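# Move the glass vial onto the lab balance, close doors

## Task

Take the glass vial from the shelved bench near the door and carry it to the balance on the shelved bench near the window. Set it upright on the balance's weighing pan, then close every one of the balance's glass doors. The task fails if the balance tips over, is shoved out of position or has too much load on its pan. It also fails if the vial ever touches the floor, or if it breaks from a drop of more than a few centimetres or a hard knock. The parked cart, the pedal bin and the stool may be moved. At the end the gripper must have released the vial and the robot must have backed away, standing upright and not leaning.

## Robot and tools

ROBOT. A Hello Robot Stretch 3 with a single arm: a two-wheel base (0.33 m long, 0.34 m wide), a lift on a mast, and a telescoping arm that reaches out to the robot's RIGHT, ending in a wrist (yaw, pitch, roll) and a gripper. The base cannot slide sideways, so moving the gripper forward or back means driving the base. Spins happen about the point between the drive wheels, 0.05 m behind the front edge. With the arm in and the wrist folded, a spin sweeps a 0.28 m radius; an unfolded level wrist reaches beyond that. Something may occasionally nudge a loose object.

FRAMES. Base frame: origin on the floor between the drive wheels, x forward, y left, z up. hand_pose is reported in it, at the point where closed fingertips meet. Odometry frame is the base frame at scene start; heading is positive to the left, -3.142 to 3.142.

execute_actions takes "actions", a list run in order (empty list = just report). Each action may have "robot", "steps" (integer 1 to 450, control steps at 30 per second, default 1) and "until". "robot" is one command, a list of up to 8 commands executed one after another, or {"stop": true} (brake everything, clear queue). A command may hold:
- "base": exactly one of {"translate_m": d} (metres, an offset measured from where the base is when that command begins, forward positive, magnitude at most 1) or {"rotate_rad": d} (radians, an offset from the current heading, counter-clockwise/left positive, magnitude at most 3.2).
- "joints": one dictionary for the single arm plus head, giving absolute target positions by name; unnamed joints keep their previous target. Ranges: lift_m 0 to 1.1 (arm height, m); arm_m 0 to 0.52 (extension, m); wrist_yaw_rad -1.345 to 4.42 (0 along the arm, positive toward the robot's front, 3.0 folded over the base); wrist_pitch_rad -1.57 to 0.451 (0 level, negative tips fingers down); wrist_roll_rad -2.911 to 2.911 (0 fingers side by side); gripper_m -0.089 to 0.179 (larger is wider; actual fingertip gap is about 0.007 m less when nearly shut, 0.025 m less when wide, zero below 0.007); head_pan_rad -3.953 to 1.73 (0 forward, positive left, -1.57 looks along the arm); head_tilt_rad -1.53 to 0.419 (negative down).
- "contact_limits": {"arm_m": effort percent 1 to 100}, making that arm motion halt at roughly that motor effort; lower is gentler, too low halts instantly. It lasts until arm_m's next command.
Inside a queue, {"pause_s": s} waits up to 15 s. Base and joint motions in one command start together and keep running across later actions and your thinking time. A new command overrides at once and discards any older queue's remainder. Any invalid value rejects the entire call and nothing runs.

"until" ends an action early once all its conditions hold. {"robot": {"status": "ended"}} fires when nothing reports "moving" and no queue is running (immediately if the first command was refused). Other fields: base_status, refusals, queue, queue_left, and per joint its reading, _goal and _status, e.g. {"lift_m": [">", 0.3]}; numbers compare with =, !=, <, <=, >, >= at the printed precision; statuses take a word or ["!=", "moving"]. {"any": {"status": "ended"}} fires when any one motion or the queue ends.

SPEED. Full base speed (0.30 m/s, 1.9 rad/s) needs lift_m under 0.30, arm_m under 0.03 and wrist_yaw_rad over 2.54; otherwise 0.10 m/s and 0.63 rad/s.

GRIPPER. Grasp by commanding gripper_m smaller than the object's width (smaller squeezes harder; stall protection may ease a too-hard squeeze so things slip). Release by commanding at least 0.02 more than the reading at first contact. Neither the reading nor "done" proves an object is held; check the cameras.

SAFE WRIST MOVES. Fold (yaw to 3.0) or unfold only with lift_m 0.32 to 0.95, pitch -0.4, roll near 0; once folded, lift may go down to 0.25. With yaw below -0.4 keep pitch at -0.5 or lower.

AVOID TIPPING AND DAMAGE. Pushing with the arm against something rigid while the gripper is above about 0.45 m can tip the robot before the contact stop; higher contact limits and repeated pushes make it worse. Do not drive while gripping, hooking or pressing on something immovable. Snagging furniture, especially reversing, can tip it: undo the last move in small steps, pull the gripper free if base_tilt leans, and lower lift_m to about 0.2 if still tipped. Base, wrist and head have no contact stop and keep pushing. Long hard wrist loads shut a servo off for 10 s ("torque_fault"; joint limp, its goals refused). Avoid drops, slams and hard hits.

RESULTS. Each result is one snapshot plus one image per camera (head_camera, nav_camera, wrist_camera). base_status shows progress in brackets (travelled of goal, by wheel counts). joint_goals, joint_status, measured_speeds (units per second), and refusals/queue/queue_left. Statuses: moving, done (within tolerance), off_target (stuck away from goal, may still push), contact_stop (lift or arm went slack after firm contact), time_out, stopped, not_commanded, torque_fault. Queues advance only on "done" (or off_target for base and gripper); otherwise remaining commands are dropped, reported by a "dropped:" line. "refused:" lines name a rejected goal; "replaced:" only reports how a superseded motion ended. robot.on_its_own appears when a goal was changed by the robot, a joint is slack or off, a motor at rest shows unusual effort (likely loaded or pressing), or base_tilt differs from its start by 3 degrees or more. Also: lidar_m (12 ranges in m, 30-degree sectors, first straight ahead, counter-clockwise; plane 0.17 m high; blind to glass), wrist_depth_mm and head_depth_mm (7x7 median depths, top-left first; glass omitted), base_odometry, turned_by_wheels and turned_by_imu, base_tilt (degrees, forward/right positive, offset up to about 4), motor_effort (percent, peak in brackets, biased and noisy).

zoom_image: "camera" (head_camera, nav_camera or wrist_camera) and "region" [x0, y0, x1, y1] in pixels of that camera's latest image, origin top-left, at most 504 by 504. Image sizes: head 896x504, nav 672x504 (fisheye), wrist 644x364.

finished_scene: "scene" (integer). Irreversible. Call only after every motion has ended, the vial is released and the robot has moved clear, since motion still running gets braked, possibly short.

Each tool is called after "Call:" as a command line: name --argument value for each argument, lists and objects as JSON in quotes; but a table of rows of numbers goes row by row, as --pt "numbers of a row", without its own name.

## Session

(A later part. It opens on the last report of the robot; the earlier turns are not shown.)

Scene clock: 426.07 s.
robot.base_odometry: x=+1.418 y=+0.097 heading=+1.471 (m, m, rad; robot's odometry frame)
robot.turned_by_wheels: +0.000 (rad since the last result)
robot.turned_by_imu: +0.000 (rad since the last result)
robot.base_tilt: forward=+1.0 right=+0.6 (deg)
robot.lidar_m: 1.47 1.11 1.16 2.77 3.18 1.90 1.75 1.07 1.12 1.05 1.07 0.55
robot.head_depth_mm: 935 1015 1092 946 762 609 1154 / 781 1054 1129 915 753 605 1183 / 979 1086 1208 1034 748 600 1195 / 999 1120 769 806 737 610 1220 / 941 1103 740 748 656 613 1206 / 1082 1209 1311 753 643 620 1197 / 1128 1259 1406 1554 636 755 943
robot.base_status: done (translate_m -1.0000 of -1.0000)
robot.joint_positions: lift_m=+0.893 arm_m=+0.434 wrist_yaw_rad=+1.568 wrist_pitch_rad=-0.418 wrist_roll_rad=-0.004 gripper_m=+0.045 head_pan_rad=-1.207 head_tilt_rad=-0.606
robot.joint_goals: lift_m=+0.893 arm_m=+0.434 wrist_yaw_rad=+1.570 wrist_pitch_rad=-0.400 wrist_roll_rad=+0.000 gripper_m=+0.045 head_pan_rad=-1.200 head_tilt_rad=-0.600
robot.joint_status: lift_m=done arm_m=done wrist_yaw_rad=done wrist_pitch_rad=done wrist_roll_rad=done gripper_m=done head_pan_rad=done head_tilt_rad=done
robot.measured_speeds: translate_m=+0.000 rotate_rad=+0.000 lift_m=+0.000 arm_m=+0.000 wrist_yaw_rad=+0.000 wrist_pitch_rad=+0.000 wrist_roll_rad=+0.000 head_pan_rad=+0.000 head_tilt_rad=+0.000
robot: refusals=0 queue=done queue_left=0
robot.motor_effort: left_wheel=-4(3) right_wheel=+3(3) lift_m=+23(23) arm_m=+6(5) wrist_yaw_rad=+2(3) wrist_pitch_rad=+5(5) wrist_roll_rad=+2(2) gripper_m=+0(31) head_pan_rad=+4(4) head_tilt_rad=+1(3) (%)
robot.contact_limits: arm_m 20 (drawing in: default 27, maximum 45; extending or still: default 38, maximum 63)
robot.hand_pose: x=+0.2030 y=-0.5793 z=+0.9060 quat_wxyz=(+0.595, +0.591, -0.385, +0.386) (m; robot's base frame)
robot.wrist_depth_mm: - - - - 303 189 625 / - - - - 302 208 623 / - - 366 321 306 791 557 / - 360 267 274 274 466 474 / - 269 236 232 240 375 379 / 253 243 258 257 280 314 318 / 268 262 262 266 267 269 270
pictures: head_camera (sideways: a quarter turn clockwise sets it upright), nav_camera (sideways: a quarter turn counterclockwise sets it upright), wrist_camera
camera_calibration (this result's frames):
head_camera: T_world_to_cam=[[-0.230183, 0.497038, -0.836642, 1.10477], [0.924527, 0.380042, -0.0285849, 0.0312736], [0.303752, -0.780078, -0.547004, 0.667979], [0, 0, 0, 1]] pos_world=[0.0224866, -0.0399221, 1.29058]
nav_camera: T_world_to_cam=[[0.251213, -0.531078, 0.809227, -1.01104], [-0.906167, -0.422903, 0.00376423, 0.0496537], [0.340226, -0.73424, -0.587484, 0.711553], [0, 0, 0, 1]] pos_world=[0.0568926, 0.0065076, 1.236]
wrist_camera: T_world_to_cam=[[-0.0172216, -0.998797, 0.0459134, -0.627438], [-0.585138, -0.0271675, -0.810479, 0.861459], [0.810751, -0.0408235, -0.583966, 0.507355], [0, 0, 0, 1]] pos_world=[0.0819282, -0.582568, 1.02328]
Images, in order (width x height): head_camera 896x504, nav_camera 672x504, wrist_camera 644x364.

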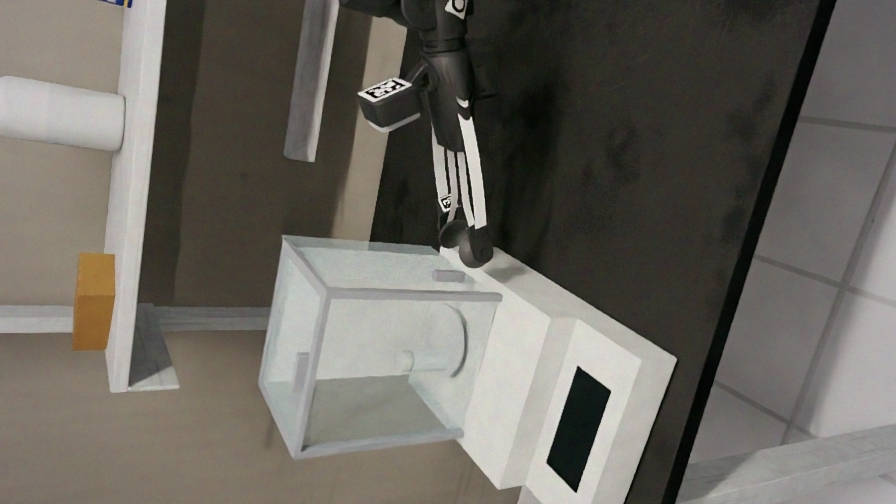

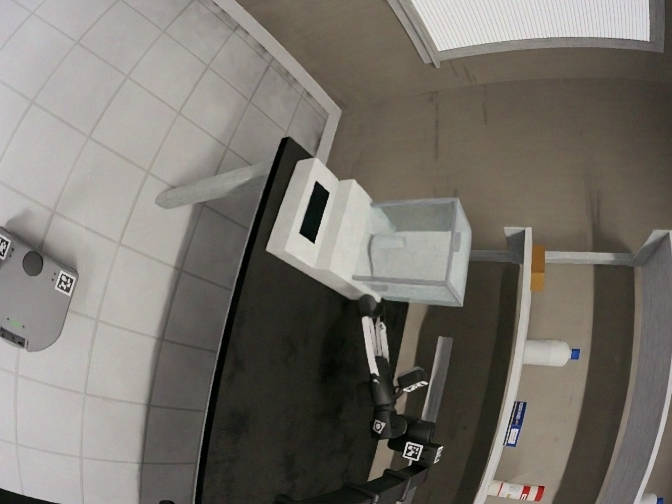

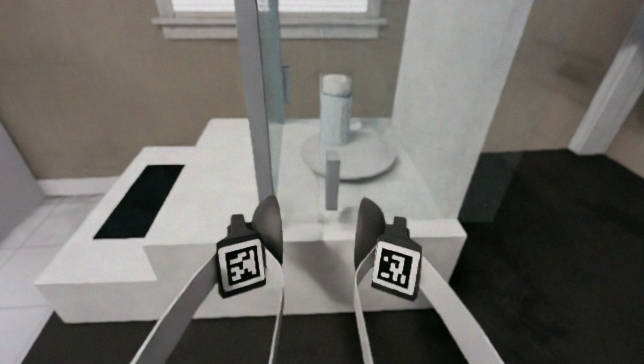

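Call:
execute_actions --actions '[]'

Scene clock: 435.93 s.
robot.base_odometry: x=+1.418 y=+0.097 heading=+1.471 (m, m, rad; robot's odometry frame)
robot.turned_by_wheels: +0.000 (rad since the last result)
robot.turned_by_imu: +0.000 (rad since the last result)
robot.base_tilt: forward=+0.8 right=+0.7 (deg)
robot.lidar_m: 1.47 1.12 1.16 2.77 3.20 1.90 1.75 1.08 1.12 1.05 1.06 0.55
robot.head_depth_mm: 936 1020 1091 948 759 608 1156 / 777 1052 1126 911 755 603 1175 / 980 1087 1204 1036 747 601 1192 / 999 1125 768 804 738 610 1210 / 939 1105 740 749 657 614 1204 / 1085 1205 1320 756 641 620 1199 / 1137 1259 1400 1560 638 755 943
robot.base_status: done (translate_m -1.0000 of -1.0000)
robot.joint_positions: lift_m=+0.893 arm_m=+0.434 wrist_yaw_rad=+1.568 wrist_pitch_rad=-0.418 wrist_roll_rad=-0.004 gripper_m=+0.045 head_pan_rad=-1.207 head_tilt_rad=-0.606
robot.joint_goals: lift_m=+0.893 arm_m=+0.434 wrist_yaw_rad=+1.570 wrist_pitch_rad=-0.400 wrist_roll_rad=+0.000 gripper_m=+0.045 head_pan_rad=-1.200 head_tilt_rad=-0.600
robot.joint_status: lift_m=done arm_m=done wrist_yaw_rad=done wrist_pitch_rad=done wrist_roll_rad=done gripper_m=done head_pan_rad=done head_tilt_rad=done
robot.measured_speeds: translate_m=+0.000 rotate_rad=+0.000 lift_m=+0.000 arm_m=+0.000 wrist_yaw_rad=+0.000 wrist_pitch_rad=+0.000 wrist_roll_rad=+0.000 head_pan_rad=+0.000 head_tilt_rad=+0.000
robot: refusals=0 queue=done queue_left=0
robot.motor_effort: left_wheel=-3(4) right_wheel=+3(3) lift_m=+23(23) arm_m=+6(6) wrist_yaw_rad=+2(2) wrist_pitch_rad=+5(5) wrist_roll_rad=+2(3) gripper_m=+0(0) head_pan_rad=+3(3) head_tilt_rad=+2(1) (%)
robot.contact_limits: arm_m 20 (drawing in: default 27, maximum 45; extending or still: default 38, maximum 63)
robot.hand_pose: x=+0.2030 y=-0.5793 z=+0.9060 quat_wxyz=(+0.595, +0.591, -0.385, +0.386) (m; robot's base frame)
robot.wrist_depth_mm: - - - - 305 190 614 / - - - - 305 207 619 / - - 369 319 308 772 550 / - 356 270 273 272 457 470 / - 267 234 235 242 383 382 / 253 244 254 256 277 316 314 / 266 264 263 266 267 270 270
pictures: head_camera (sideways: a quarter turn clockwise sets it upright), nav_camera (sideways: a quarter turn counterclockwise sets it upright), wrist_camera
camera_calibration (this result's frames):
head_camera: T_world_to_cam=[[-0.230183, 0.497038, -0.836642, 1.10477], [0.924527, 0.380043, -0.0285849, 0.0312736], [0.303752, -0.780078, -0.547004, 0.66798], [0, 0, 0, 1]] pos_world=[0.0224866, -0.0399221, 1.29058]
nav_camera: T_world_to_cam=[[0.251213, -0.531078, 0.809227, -1.01104], [-0.906167, -0.422903, 0.00376421, 0.0496537], [0.340226, -0.73424, -0.587484, 0.711553], [0, 0, 0, 1]] pos_world=[0.0568926, 0.00650762, 1.236]
wrist_camera: T_world_to_cam=[[-0.0172215, -0.998797, 0.0459134, -0.627438], [-0.585138, -0.0271675, -0.810479, 0.861459], [0.810751, -0.0408234, -0.583966, 0.507355], [0, 0, 0, 1]] pos_world=[0.0819282, -0.582568, 1.02328]
Images, in order (width x height): head_camera 896x504, nav_camera 672x504, wrist_camera 644x364.

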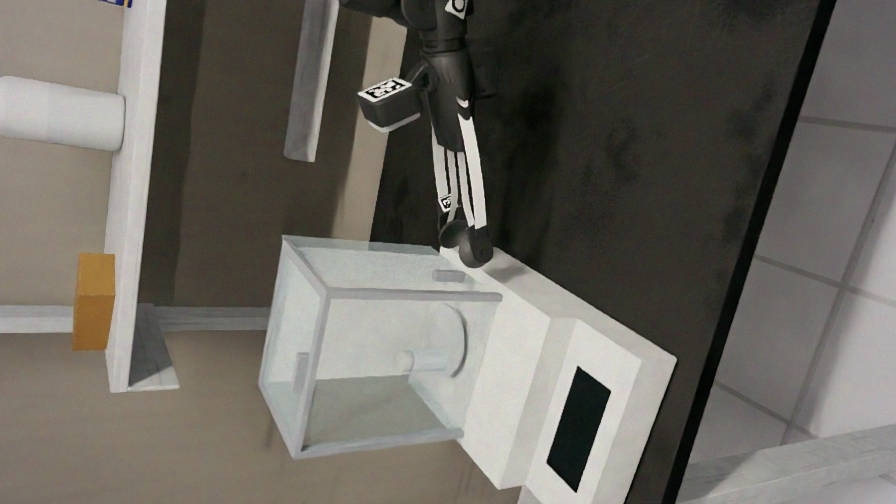

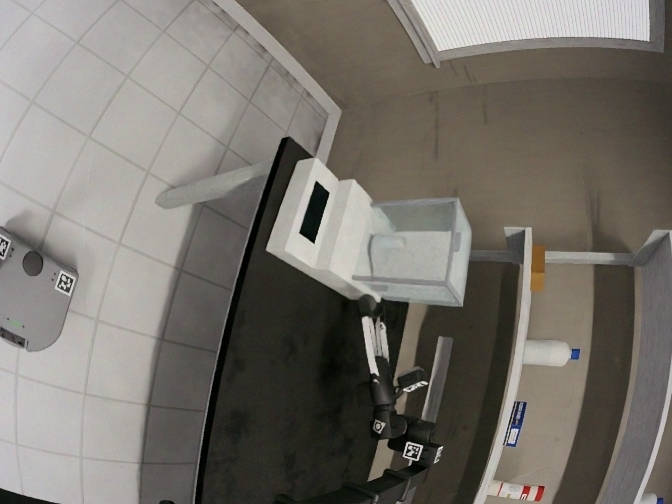

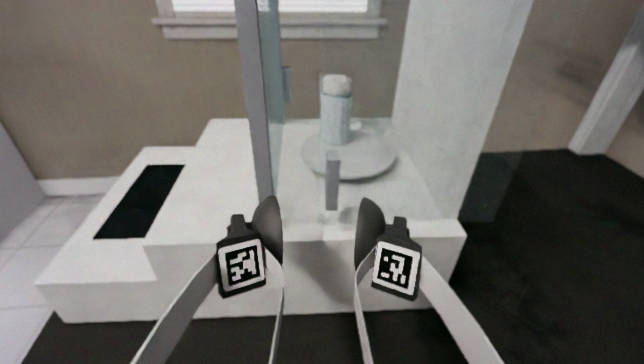

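Call:
execute_actions --actions '[{"robot": {"joints": {"arm_m": 0.442}, "base": {"translate_m": 0.02}}, "steps": 150, "until": {"robot": {"status": "ended"}}}]'

Scene clock: 439.13 s.
robot.base_odometry: x=+1.420 y=+0.117 heading=+1.471 (m, m, rad; robot's odometry frame)
robot.turned_by_wheels: +0.000 (rad since the last result)
robot.turned_by_imu: +0.000 (rad since the last result)
robot.base_tilt: forward=+1.0 right=+0.7 (deg)
robot.lidar_m: 1.45 1.10 1.13 2.61 3.19 1.92 1.76 1.09 1.12 1.04 0.57 0.54
robot.head_depth_mm: 932 1021 1084 933 763 610 1150 / 777 1052 1121 911 756 606 1174 / 981 1085 1204 1033 744 600 1198 / 992 1126 741 779 713 612 1210 / 955 1147 756 750 640 606 1205 / 1084 1212 1327 747 639 620 1196 / 1132 1256 1415 1582 639 728 923
robot.base_status: done (translate_m +0.0200 of +0.0200)
robot.joint_positions: lift_m=+0.893 arm_m=+0.442 wrist_yaw_rad=+1.568 wrist_pitch_rad=-0.418 wrist_roll_rad=-0.004 gripper_m=+0.045 head_pan_rad=-1.207 head_tilt_rad=-0.606
robot.joint_goals: lift_m=+0.893 arm_m=+0.442 wrist_yaw_rad=+1.570 wrist_pitch_rad=-0.400 wrist_roll_rad=+0.000 gripper_m=+0.045 head_pan_rad=-1.200 head_tilt_rad=-0.600
robot.joint_status: lift_m=done arm_m=done wrist_yaw_rad=done wrist_pitch_rad=done wrist_roll_rad=done gripper_m=done head_pan_rad=done head_tilt_rad=done
robot.measured_speeds: translate_m=+0.000 rotate_rad=+0.000 lift_m=+0.000 arm_m=+0.000 wrist_yaw_rad=+0.000 wrist_pitch_rad=+0.000 wrist_roll_rad=+0.000 head_pan_rad=+0.000 head_tilt_rad=+0.000
robot: refusals=0 queue=done queue_left=0
robot.motor_effort: left_wheel=-3(5) right_wheel=+3(7) lift_m=+23(23) arm_m=+6(6) wrist_yaw_rad=+3(1) wrist_pitch_rad=+5(5) wrist_roll_rad=+2(2) gripper_m=+0(1) head_pan_rad=+4(4) head_tilt_rad=+2(1) (%)
robot.hand_pose: x=+0.2030 y=-0.5873 z=+0.9060 quat_wxyz=(+0.595, +0.591, -0.385, +0.386) (m; robot's base frame)
robot.wrist_depth_mm: - - - - 278 163 615 / - - - - 280 191 612 / - - 343 351 284 766 553 / - 337 279 271 259 449 471 / - 244 233 229 230 376 376 / 242 217 225 223 234 310 317 / 244 245 252 252 261 270 268
pictures: head_camera (sideways: a quarter turn clockwise sets it upright), nav_camera (sideways: a quarter turn counterclockwise sets it upright), wrist_camera
camera_calibration (this result's frames):
head_camera: T_world_to_cam=[[-0.230179, 0.497025, -0.83665, 1.10478], [0.924527, 0.380042, -0.0285853, 0.0312742], [0.303755, -0.780086, -0.546991, 0.667962], [0, 0, 0, 1]] pos_world=[0.0224866, -0.0399222, 1.29058]
nav_camera: T_world_to_cam=[[0.251208, -0.531066, 0.809236, -1.01105], [-0.906167, -0.422903, 0.00376536, 0.0496522], [0.340229, -0.734249, -0.587471, 0.711536], [0, 0, 0, 1]] pos_world=[0.0568929, 0.00650664, 1.236]
wrist_camera: T_world_to_cam=[[-0.0172216, -0.998797, 0.0459134, -0.635424], [-0.585138, -0.0271675, -0.810479, 0.861242], [0.810751, -0.0408235, -0.583966, 0.507029], [0, 0, 0, 1]] pos_world=[0.0819282, -0.590563, 1.02328]
Images, in order (width x height): head_camera 896x504, nav_camera 672x504, wrist_camera 644x364.

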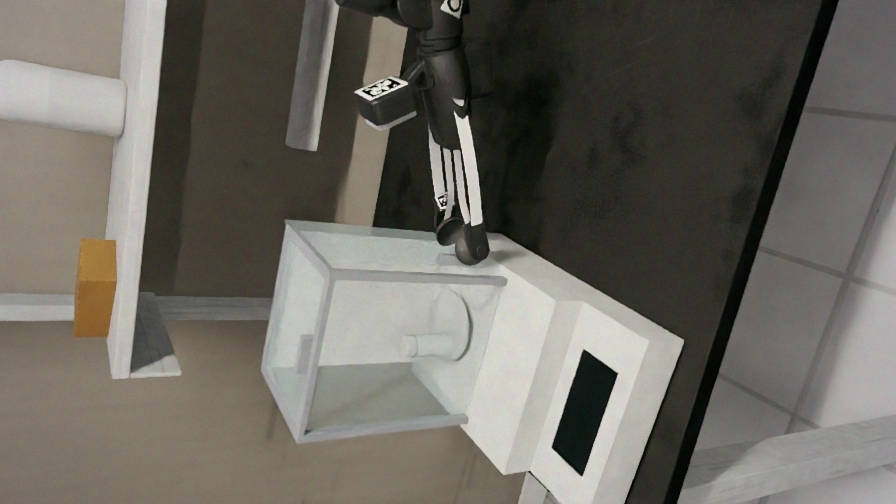

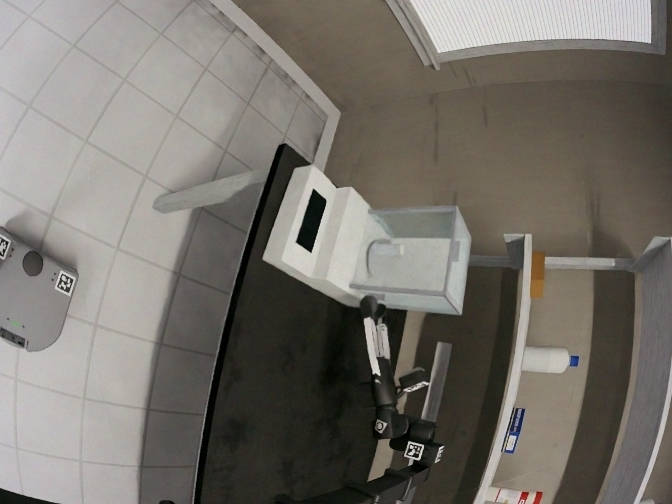

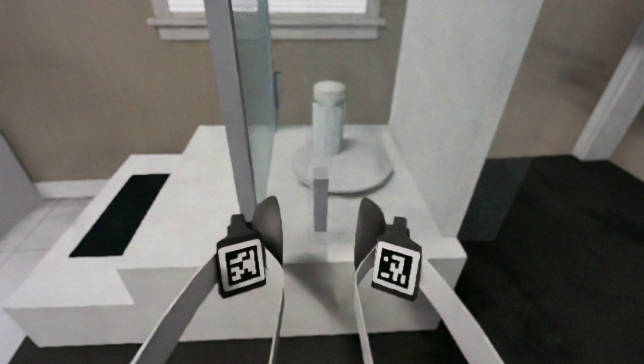

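Call:
execute_actions --actions '[{"robot": {"base": {"translate_m": 0.008}}, "steps": 150, "until": {"robot": {"status": "ended"}}}]'

Scene clock: 442.03 s.
robot.base_odometry: x=+1.421 y=+0.125 heading=+1.471 (m, m, rad; robot's odometry frame)
robot.turned_by_wheels: +0.000 (rad since the last result)
robot.turned_by_imu: +0.000 (rad since the last result)
robot.base_tilt: forward=+0.9 right=+0.4 (deg)
robot.lidar_m: 1.44 1.10 1.12 2.58 3.20 1.93 1.77 1.10 1.12 1.04 0.56 0.53
robot.head_depth_mm: 928 1018 1091 929 757 610 1149 / 785 1051 1128 910 755 604 1172 / 978 1082 1197 1034 746 598 1191 / 990 1119 739 772 714 608 1204 / 933 1071 756 752 641 606 1204 / 1090 1204 1318 748 641 618 1192 / 1127 1254 1410 1606 637 725 918
robot.base_status: done (translate_m +0.0080 of +0.0080)
robot.joint_positions: lift_m=+0.893 arm_m=+0.442 wrist_yaw_rad=+1.568 wrist_pitch_rad=-0.418 wrist_roll_rad=-0.004 gripper_m=+0.045 head_pan_rad=-1.207 head_tilt_rad=-0.606
robot.joint_goals: lift_m=+0.893 arm_m=+0.442 wrist_yaw_rad=+1.570 wrist_pitch_rad=-0.400 wrist_roll_rad=+0.000 gripper_m=+0.045 head_pan_rad=-1.200 head_tilt_rad=-0.600
robot.joint_status: lift_m=done arm_m=done wrist_yaw_rad=done wrist_pitch_rad=done wrist_roll_rad=done gripper_m=done head_pan_rad=done head_tilt_rad=done
robot.measured_speeds: translate_m=+0.000 rotate_rad=+0.000 lift_m=+0.000 arm_m=+0.000 wrist_yaw_rad=+0.000 wrist_pitch_rad=+0.000 wrist_roll_rad=+0.000 head_pan_rad=+0.000 head_tilt_rad=+0.000
robot: refusals=0 queue=done queue_left=0
robot.motor_effort: left_wheel=-3(5) right_wheel=+3(7) lift_m=+23(22) arm_m=+6(6) wrist_yaw_rad=+2(1) wrist_pitch_rad=+5(5) wrist_roll_rad=+2(2) gripper_m=+0(1) head_pan_rad=+4(4) head_tilt_rad=+3(2) (%)
robot.hand_pose: x=+0.2030 y=-0.5873 z=+0.9060 quat_wxyz=(+0.595, +0.591, -0.385, +0.386) (m; robot's base frame)
robot.wrist_depth_mm: - - - - 279 153 610 / - - - - 278 176 614 / - - 345 350 282 766 552 / - 343 270 271 259 451 465 / - 244 229 229 232 375 373 / 240 204 211 210 221 314 315 / 227 232 241 249 257 271 270
pictures: head_camera (sideways: a quarter turn clockwise sets it upright), nav_camera (sideways: a quarter turn counterclockwise sets it upright), wrist_camera
camera_calibration (this result's frames):
head_camera: T_world_to_cam=[[-0.230178, 0.497024, -0.836651, 1.10478], [0.924527, 0.380042, -0.0285853, 0.0312742], [0.303755, -0.780087, -0.54699, 0.667961], [0, 0, 0, 1]] pos_world=[0.0224866, -0.0399223, 1.29058]
nav_camera: T_world_to_cam=[[0.251208, -0.531065, 0.809237, -1.01105], [-0.906167, -0.422903, 0.00376548, 0.049652], [0.340229, -0.73425, -0.58747, 0.711534], [0, 0, 0, 1]] pos_world=[0.056893, 0.00650654, 1.236]
wrist_camera: T_world_to_cam=[[-0.0172218, -0.998797, 0.0459134, -0.635424], [-0.585138, -0.0271674, -0.810479, 0.861242], [0.810751, -0.0408236, -0.583966, 0.507029], [0, 0, 0, 1]] pos_world=[0.0819282, -0.590563, 1.02328]
Images, in order (width x height): head_camera 896x504, nav_camera 672x504, wrist_camera 644x364.

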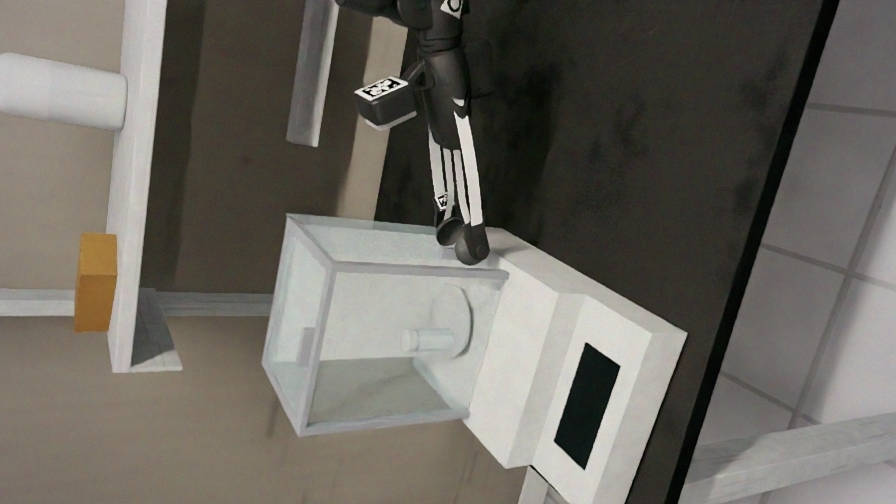

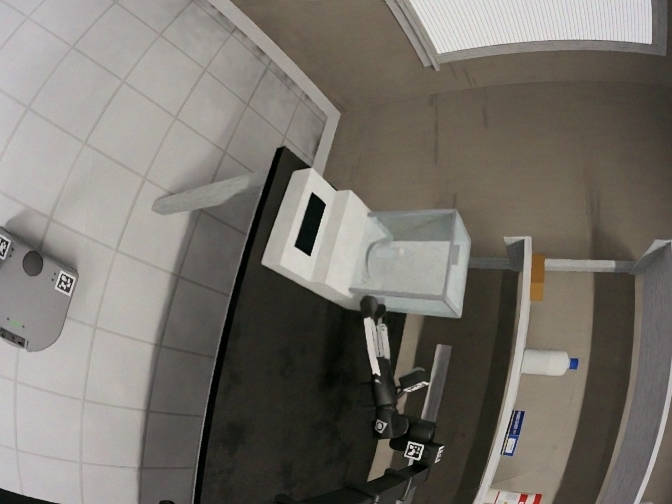

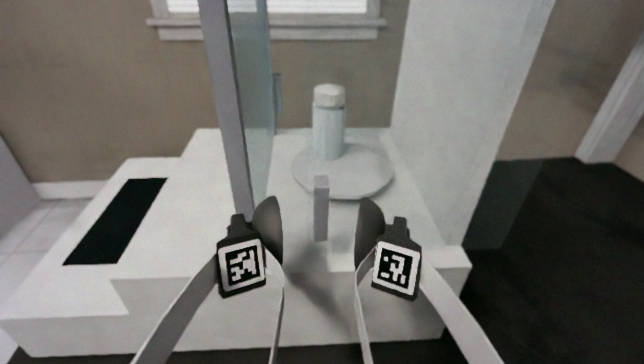

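Call:
execute_actions --actions '[{"robot": {"joints": {"gripper_m": -0.005}}, "steps": 90, "until": {"robot": {"status": "ended"}}}, {"steps": 10}]'

Scene clock: 444.30 s.
robot.base_odometry: x=+1.421 y=+0.125 heading=+1.471 (m, m, rad; robot's odometry frame)
robot.turned_by_wheels: +0.000 (rad since the last result)
robot.turned_by_imu: +0.000 (rad since the last result)
robot.base_tilt: forward=+1.0 right=+0.6 (deg)
robot.lidar_m: 1.44 1.09 1.12 2.59 3.20 1.93 1.77 1.10 1.12 1.04 0.56 0.53
robot.head_depth_mm: 928 1021 1094 933 762 608 1147 / 786 1049 1123 912 753 604 1174 / 977 1083 1206 1029 747 599 1191 / 989 1120 741 772 711 608 1209 / 936 1077 753 758 640 606 1205 / 1093 1211 1316 749 641 621 1201 / 1127 1251 1411 1610 637 722 918
robot.base_status: done (translate_m +0.0080 of +0.0080)
robot.joint_positions: lift_m=+0.893 arm_m=+0.442 wrist_yaw_rad=+1.568 wrist_pitch_rad=-0.418 wrist_roll_rad=-0.004 gripper_m=-0.005 head_pan_rad=-1.207 head_tilt_rad=-0.606
robot.joint_goals: lift_m=+0.893 arm_m=+0.442 wrist_yaw_rad=+1.570 wrist_pitch_rad=-0.400 wrist_roll_rad=+0.000 gripper_m=-0.005 head_pan_rad=-1.200 head_tilt_rad=-0.600
robot.joint_status: lift_m=done arm_m=done wrist_yaw_rad=done wrist_pitch_rad=done wrist_roll_rad=done gripper_m=done head_pan_rad=done head_tilt_rad=done
robot.measured_speeds: translate_m=+0.000 rotate_rad=+0.000 lift_m=+0.000 arm_m=+0.000 wrist_yaw_rad=+0.000 wrist_pitch_rad=+0.000 wrist_roll_rad=+0.000 head_pan_rad=+0.000 head_tilt_rad=+0.000
robot: refusals=0 queue=done queue_left=0
robot.motor_effort: left_wheel=-4(3) right_wheel=+3(3) lift_m=+22(23) arm_m=+5(6) wrist_yaw_rad=+1(2) wrist_pitch_rad=+5(5) wrist_roll_rad=+3(2) gripper_m=-4(80) head_pan_rad=+4(4) head_tilt_rad=+3(3) (%)
robot.hand_pose: x=+0.2030 y=-0.5874 z=+0.9060 quat_wxyz=(+0.595, +0.591, -0.385, +0.386) (m; robot's base frame)
robot.wrist_depth_mm: - - - - 276 161 613 / - - - - 280 175 607 / - - 343 347 281 742 562 / - 341 269 270 260 442 473 / - 246 217 - 231 379 376 / 240 205 204 217 214 315 312 / 227 234 243 250 251 267 271
pictures: head_camera (sideways: a quarter turn clockwise sets it upright), nav_camera (sideways: a quarter turn counterclockwise sets it upright), wrist_camera
camera_calibration (this result's frames):
head_camera: T_world_to_cam=[[-0.230178, 0.497024, -0.836651, 1.10478], [0.924527, 0.380042, -0.0285853, 0.0312742], [0.303755, -0.780087, -0.54699, 0.667961], [0, 0, 0, 1]] pos_world=[0.0224866, -0.0399223, 1.29058]
nav_camera: T_world_to_cam=[[0.251208, -0.531065, 0.809237, -1.01105], [-0.906167, -0.422903, 0.00376549, 0.049652], [0.340229, -0.73425, -0.58747, 0.711534], [0, 0, 0, 1]] pos_world=[0.056893, 0.00650654, 1.236]
wrist_camera: T_world_to_cam=[[-0.0174065, -0.998794, 0.0459123, -0.635463], [-0.585143, -0.0270583, -0.810479, 0.861305], [0.810743, -0.0409728, -0.583966, 0.50694], [0, 0, 0, 1]] pos_world=[0.0819275, -0.59062, 1.02328]
Images, in order (width x height): head_camera 896x504, nav_camera 672x504, wrist_camera 644x364.

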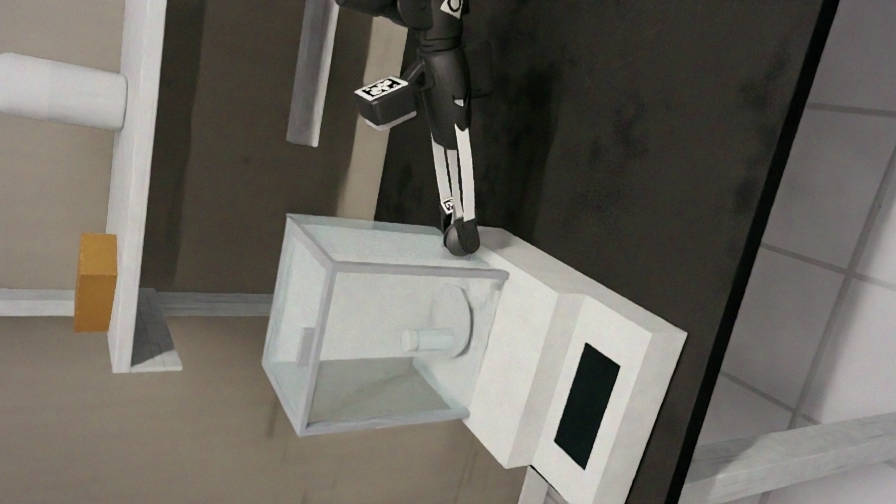

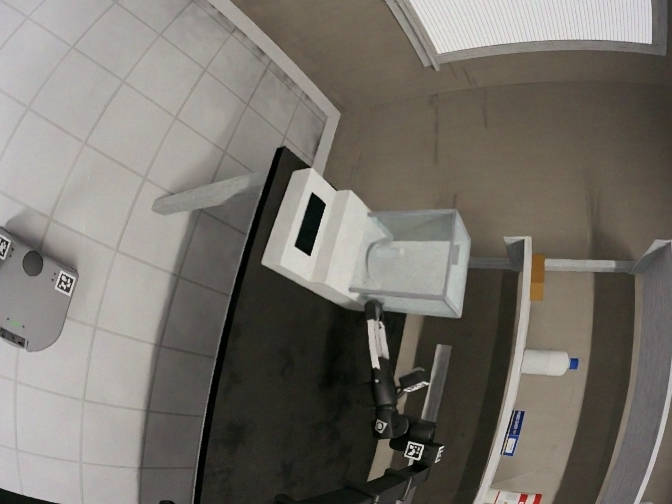

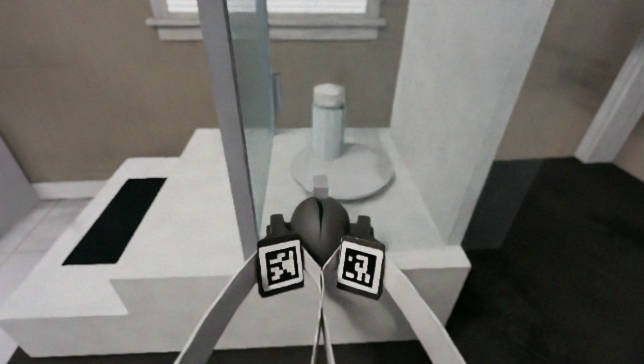

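Call:
zoom_image --camera "wrist_camera" --region '[220, 140, 420, 300]'

Call:
zoom_image --camera "head_camera" --region '[380, 170, 560, 300]'

Region (220, 140, 420, 300) of wrist_camera's 644x364 image, scaled by 2.520; it fills the top 403 rows of this view, and the rest is white.

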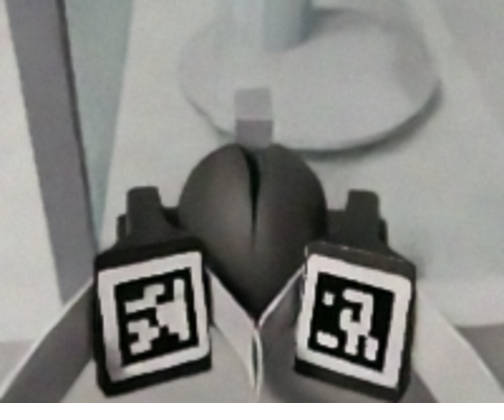

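Region (380, 170, 560, 300) of head_camera's 896x504 image, scaled by 2.800, with more detail than that image has.

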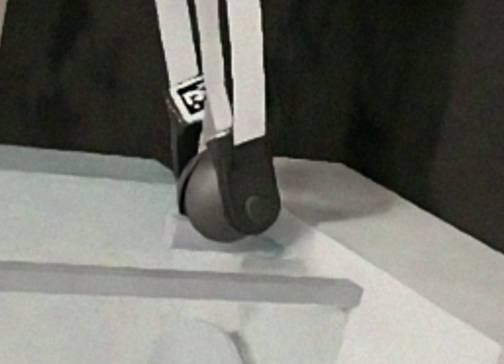

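Call:
execute_actions --actions '[{"robot": [{"joints": {"gripper_m": 0.04}}, {"base": {"translate_m": 0.007}}, {"joints": {"gripper_m": -0.005}}], "steps": 250, "until": {"robot": {"status": "ended"}}}, {"steps": 10}]'

Scene clock: 451.70 s.
robot.base_odometry: x=+1.422 y=+0.132 heading=+1.471 (m, m, rad; robot's odometry frame)
robot.turned_by_wheels: -0.001 (rad since the last result)
robot.turned_by_imu: -0.001 (rad since the last result)
robot.base_tilt: forward=+1.1 right=+0.8 (deg)
robot.lidar_m: 1.43 1.09 1.11 2.55 3.22 1.94 1.78 1.11 1.11 1.04 0.55 0.53
robot.head_depth_mm: 924 1016 1086 931 761 609 1152 / 782 1047 1122 914 752 604 1172 / 978 1084 1203 1036 745 598 1192 / 987 1121 727 760 697 611 1211 / 937 1062 755 739 636 598 1209 / 1087 1206 1333 778 642 620 1193 / 1137 1251 1411 1589 639 717 936
robot.base_status: done (translate_m +0.0070 of +0.0070)
robot.joint_positions: lift_m=+0.893 arm_m=+0.442 wrist_yaw_rad=+1.564 wrist_pitch_rad=-0.421 wrist_roll_rad=-0.004 gripper_m=-0.005 head_pan_rad=-1.207 head_tilt_rad=-0.606
robot.joint_goals: lift_m=+0.893 arm_m=+0.442 wrist_yaw_rad=+1.570 wrist_pitch_rad=-0.400 wrist_roll_rad=+0.000 gripper_m=-0.005 head_pan_rad=-1.200 head_tilt_rad=-0.600
robot.joint_status: lift_m=done arm_m=done wrist_yaw_rad=done wrist_pitch_rad=done wrist_roll_rad=done gripper_m=done head_pan_rad=done head_tilt_rad=done
robot.measured_speeds: translate_m=+0.000 rotate_rad=+0.000 lift_m=+0.000 arm_m=+0.000 wrist_yaw_rad=+0.000 wrist_pitch_rad=+0.000 wrist_roll_rad=+0.000 head_pan_rad=+0.000 head_tilt_rad=+0.000
robot: refusals=0 queue=done queue_left=0
robot.motor_effort: left_wheel=-11(10) right_wheel=+13(13) lift_m=+23(22) arm_m=+5(5) wrist_yaw_rad=+5(5) wrist_pitch_rad=+6(6) wrist_roll_rad=+2(3) gripper_m=-8(83) head_pan_rad=+4(4) head_tilt_rad=+2(3) (%)
robot.hand_pose: x=+0.2026 y=-0.5883 z=+0.9052 quat_wxyz=(+0.596, +0.591, -0.385, +0.383) (m; robot's base frame)
robot.wrist_depth_mm: - - - - 271 150 607 / - - - - 269 172 610 / - - 341 342 277 187 556 / - 324 268 267 259 444 465 / - 242 226 - 227 373 372 / 240 198 202 206 209 311 314 / 217 221 234 238 250 268 268
pictures: head_camera (sideways: a quarter turn clockwise sets it upright), nav_camera (sideways: a quarter turn counterclockwise sets it upright), wrist_camera
camera_calibration (this result's frames):
head_camera: T_world_to_cam=[[-0.230168, 0.496997, -0.83667, 1.10481], [0.924528, 0.380041, -0.0285862, 0.0312754], [0.303762, -0.780105, -0.54696, 0.667922], [0, 0, 0, 1]] pos_world=[0.0224868, -0.0399226, 1.29058]
nav_camera: T_world_to_cam=[[0.251198, -0.531038, 0.809258, -1.01108], [-0.906167, -0.422903, 0.00376804, 0.0496487], [0.340237, -0.734269, -0.587442, 0.711497], [0, 0, 0, 1]] pos_world=[0.0568938, 0.00650438, 1.236]
wrist_camera: T_world_to_cam=[[-0.0211275, -0.998719, 0.045968, -0.635579], [-0.58806, -0.0247698, -0.808438, 0.860479], [0.808542, -0.0441123, -0.586783, 0.507957], [0, 0, 0, 1]] pos_world=[0.08188, -0.591045, 1.02292]
Images, in order (width x height): head_camera 896x504, nav_camera 672x504, wrist_camera 644x364.

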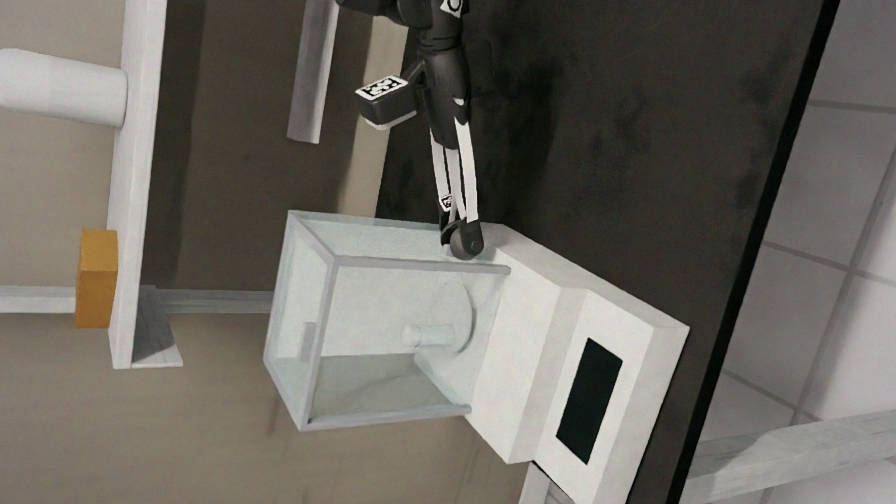

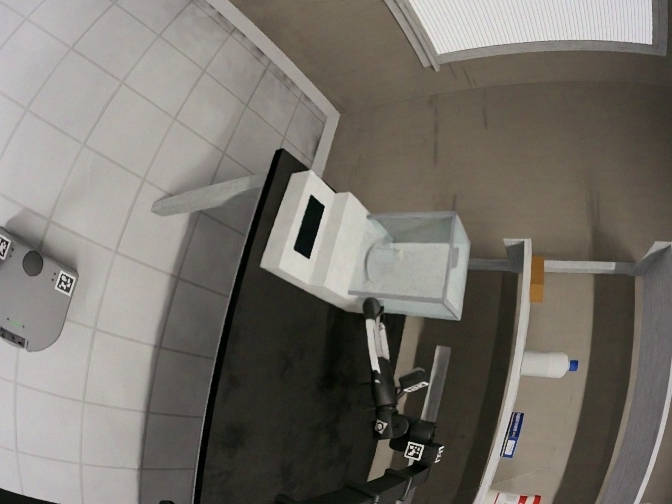

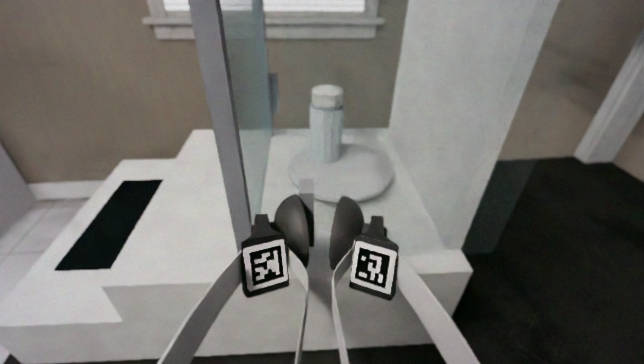

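Call:
execute_actions --actions '[{"robot": {"base": {"translate_m": -0.003}}, "steps": 100, "until": {"robot": {"status": "ended"}}}, {"steps": 10}]'

Scene clock: 454.57 s.
robot.base_odometry: x=+1.421 y=+0.129 heading=+1.471 (m, m, rad; robot's odometry frame)
robot.turned_by_wheels: +0.001 (rad since the last result)
robot.turned_by_imu: +0.001 (rad since the last result)
robot.base_tilt: forward=+1.1 right=+0.6 (deg)
robot.lidar_m: 1.43 1.09 1.12 2.57 3.21 1.94 1.78 1.10 1.11 1.04 0.55 0.53
robot.head_depth_mm: 931 1014 1085 947 761 609 1154 / 787 1051 1123 912 752 604 1172 / 978 1087 1201 1038 748 600 1192 / 990 1122 729 763 708 610 1219 / 933 1062 753 746 641 597 1199 / 1088 1208 1314 776 640 620 1199 / 1121 1253 1416 1602 638 723 938
robot.base_status: done (translate_m -0.0030 of -0.0030)
robot.joint_positions: lift_m=+0.893 arm_m=+0.442 wrist_yaw_rad=+1.573 wrist_pitch_rad=-0.419 wrist_roll_rad=-0.004 gripper_m=-0.005 head_pan_rad=-1.207 head_tilt_rad=-0.606
robot.joint_goals: lift_m=+0.893 arm_m=+0.442 wrist_yaw_rad=+1.570 wrist_pitch_rad=-0.400 wrist_roll_rad=+0.000 gripper_m=-0.005 head_pan_rad=-1.200 head_tilt_rad=-0.600
robot.joint_status: lift_m=done arm_m=done wrist_yaw_rad=done wrist_pitch_rad=done wrist_roll_rad=done gripper_m=done head_pan_rad=done head_tilt_rad=done
robot.measured_speeds: translate_m=+0.000 rotate_rad=+0.000 lift_m=+0.000 arm_m=+0.000 wrist_yaw_rad=+0.000 wrist_pitch_rad=+0.000 wrist_roll_rad=+0.000 head_pan_rad=+0.000 head_tilt_rad=+0.000
robot: refusals=0 queue=done queue_left=0
robot.motor_effort: left_wheel=-3(16) right_wheel=+2(12) lift_m=+23(23) arm_m=+5(5) wrist_yaw_rad=-2(4) wrist_pitch_rad=+6(6) wrist_roll_rad=+2(2) gripper_m=-5(9) head_pan_rad=+3(3) head_tilt_rad=+3(2) (%)
robot.hand_pose: x=+0.2029 y=-0.5863 z=+0.9057 quat_wxyz=(+0.594, +0.593, -0.383, +0.387) (m; robot's base frame)
robot.wrist_depth_mm: - - 298 - 283 153 618 / - - - - 284 166 614 / - - 343 346 286 194 550 / - 338 268 268 258 444 467 / - 244 219 - 230 376 376 / 241 200 203 212 210 312 316 / 223 227 237 243 248 271 270
pictures: head_camera (sideways: a quarter turn clockwise sets it upright), nav_camera (sideways: a quarter turn counterclockwise sets it upright), wrist_camera
camera_calibration (this result's frames):
head_camera: T_world_to_cam=[[-0.230149, 0.496946, -0.836705, 1.10485], [0.924528, 0.380039, -0.0285879, 0.0312776], [0.303774, -0.780137, -0.546907, 0.667852], [0, 0, 0, 1]] pos_world=[0.022487, -0.0399233, 1.29058]
nav_camera: T_world_to_cam=[[0.251179, -0.53099, 0.809295, -1.01113], [-0.906167, -0.422903, 0.00377273, 0.0496426], [0.34025, -0.734304, -0.58739, 0.71143], [0, 0, 0, 1]] pos_world=[0.0568953, 0.00650041, 1.236]
wrist_camera: T_world_to_cam=[[-0.0123946, -0.998868, 0.0459315, -0.635442], [-0.585983, -0.0299648, -0.809769, 0.858843], [0.810229, -0.0369519, -0.584948, 0.510294], [0, 0, 0, 1]] pos_world=[0.0819356, -0.590131, 1.02315]
Images, in order (width x height): head_camera 896x504, nav_camera 672x504, wrist_camera 644x364.

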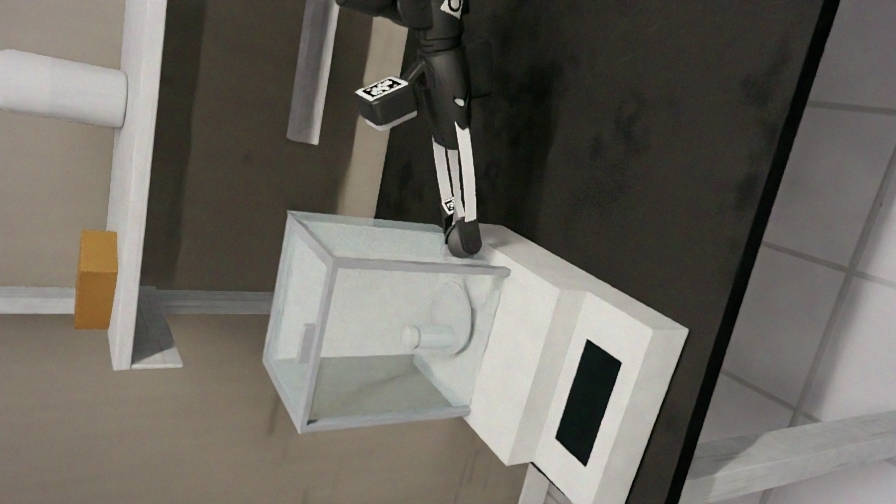

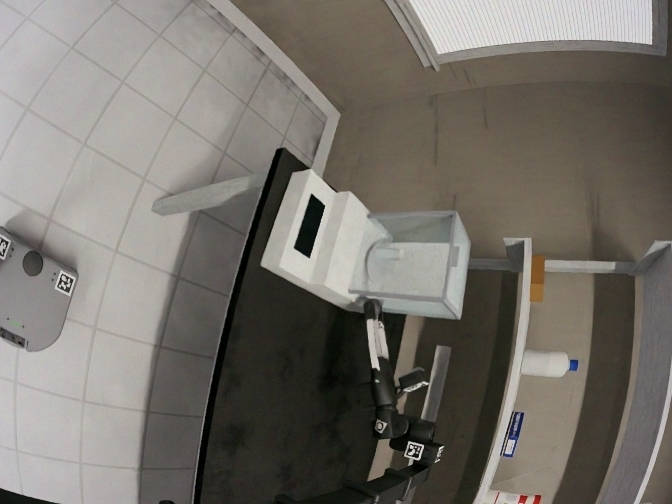

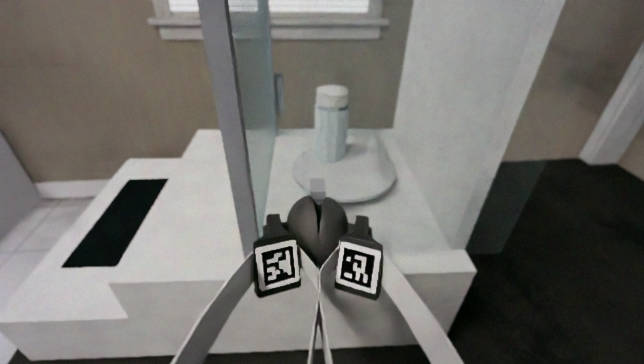

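Call:
execute_actions --actions '[{"robot": {"joints": {"arm_m": 0.427}, "contact_limits": {"arm_m": 15}}, "steps": 100, "until": {"robot": {"status": "ended"}}}, {"steps": 5}]'

Scene clock: 457.10 s.
robot.base_odometry: x=+1.421 y=+0.129 heading=+1.471 (m, m, rad; robot's odometry frame)
robot.turned_by_wheels: +0.000 (rad since the last result)
robot.turned_by_imu: +0.000 (rad since the last result)
robot.base_tilt: forward=+1.0 right=+0.6 (deg)
robot.lidar_m: 1.43 1.09 1.11 2.56 3.20 1.94 1.78 1.11 1.12 1.04 0.55 0.53
robot.head_depth_mm: 928 1017 1087 928 762 609 1151 / 783 1054 1121 918 754 604 1169 / 975 1086 1210 1034 745 599 1194 / 989 1118 730 767 707 610 1200 / 933 1070 756 748 639 597 1206 / 1087 1209 1319 780 640 619 1191 / 1123 1253 1421 1604 637 720 940
robot.base_status: done (translate_m -0.0030 of -0.0030)
robot.joint_positions: lift_m=+0.893 arm_m=+0.427 wrist_yaw_rad=+1.567 wrist_pitch_rad=-0.419 wrist_roll_rad=-0.004 gripper_m=-0.005 head_pan_rad=-1.207 head_tilt_rad=-0.606
robot.joint_goals: lift_m=+0.893 arm_m=+0.427 wrist_yaw_rad=+1.570 wrist_pitch_rad=-0.400 wrist_roll_rad=+0.000 gripper_m=-0.005 head_pan_rad=-1.200 head_tilt_rad=-0.600
robot.joint_status: lift_m=done arm_m=done wrist_yaw_rad=done wrist_pitch_rad=done wrist_roll_rad=done gripper_m=done head_pan_rad=done head_tilt_rad=done
robot.measured_speeds: translate_m=+0.000 rotate_rad=+0.000 lift_m=+0.000 arm_m=+0.000 wrist_yaw_rad=+0.000 wrist_pitch_rad=+0.000 wrist_roll_rad=+0.000 head_pan_rad=+0.000 head_tilt_rad=+0.000
robot: refusals=0 queue=done queue_left=0
robot.motor_effort: left_wheel=-4(4) right_wheel=+3(3) lift_m=+23(23) arm_m=-5(4) wrist_yaw_rad=+3(3) wrist_pitch_rad=+5(6) wrist_roll_rad=+2(2) gripper_m=-4(5) head_pan_rad=+4(4) head_tilt_rad=+2(2) (%)
robot.contact_limits: arm_m 15 (drawing in: default 27, maximum 45; extending or still: default 38, maximum 63)
robot.hand_pose: x=+0.2028 y=-0.5734 z=+0.9056 quat_wxyz=(+0.595, +0.592, -0.385, +0.385) (m; robot's base frame)
robot.wrist_depth_mm: - - - - - 174 569 / - - - - 322 173 623 / - - 365 336 321 188 634 / - 360 267 272 261 218 463 / - 264 226 - 230 362 377 / 243 206 203 211 210 305 312 / 226 226 235 245 249 269 270
pictures: head_camera (sideways: a quarter turn clockwise sets it upright), nav_camera (sideways: a quarter turn counterclockwise sets it upright), wrist_camera
camera_calibration (this result's frames):
head_camera: T_world_to_cam=[[-0.230149, 0.496946, -0.836705, 1.10485], [0.924528, 0.380039, -0.0285879, 0.0312776], [0.303774, -0.780137, -0.546907, 0.667852], [0, 0, 0, 1]] pos_world=[0.022487, -0.0399233, 1.29058]
nav_camera: T_world_to_cam=[[0.251179, -0.53099, 0.809295, -1.01113], [-0.906167, -0.422903, 0.00377271, 0.0496426], [0.34025, -0.734304, -0.58739, 0.71143], [0, 0, 0, 1]] pos_world=[0.0568953, 0.00650043, 1.236]
wrist_camera: T_world_to_cam=[[-0.0182921, -0.998777, 0.0459326, -0.621325], [-0.586318, -0.0264966, -0.809647, 0.86112], [0.809874, -0.0417412, -0.585117, 0.508245], [0, 0, 0, 1]] pos_world=[0.0819111, -0.576534, 1.02313]
Images, in order (width x height): head_camera 896x504, nav_camera 672x504, wrist_camera 644x364.

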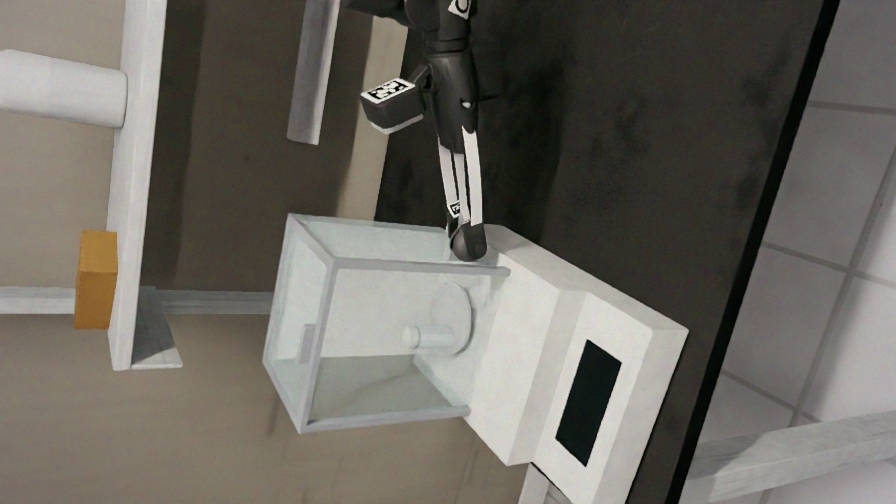

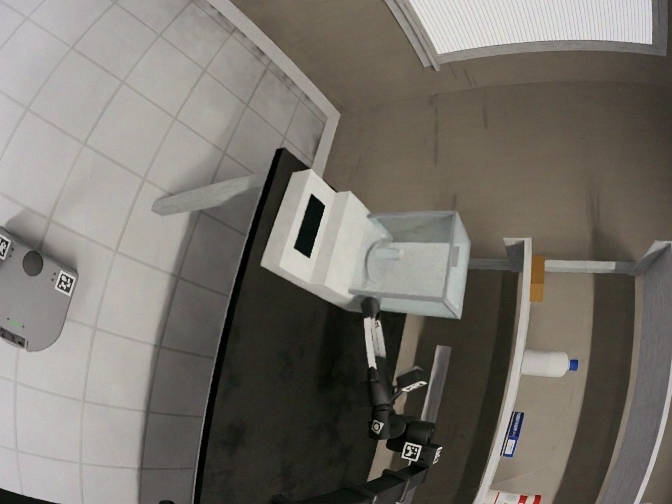

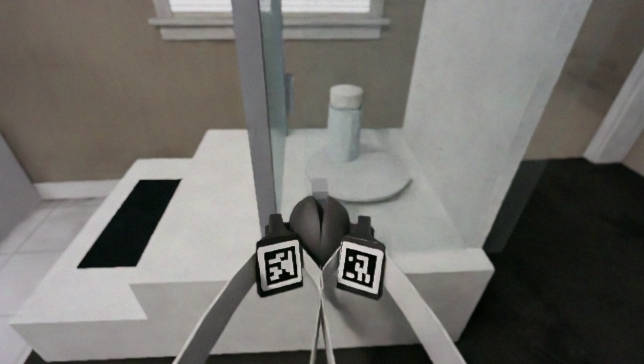

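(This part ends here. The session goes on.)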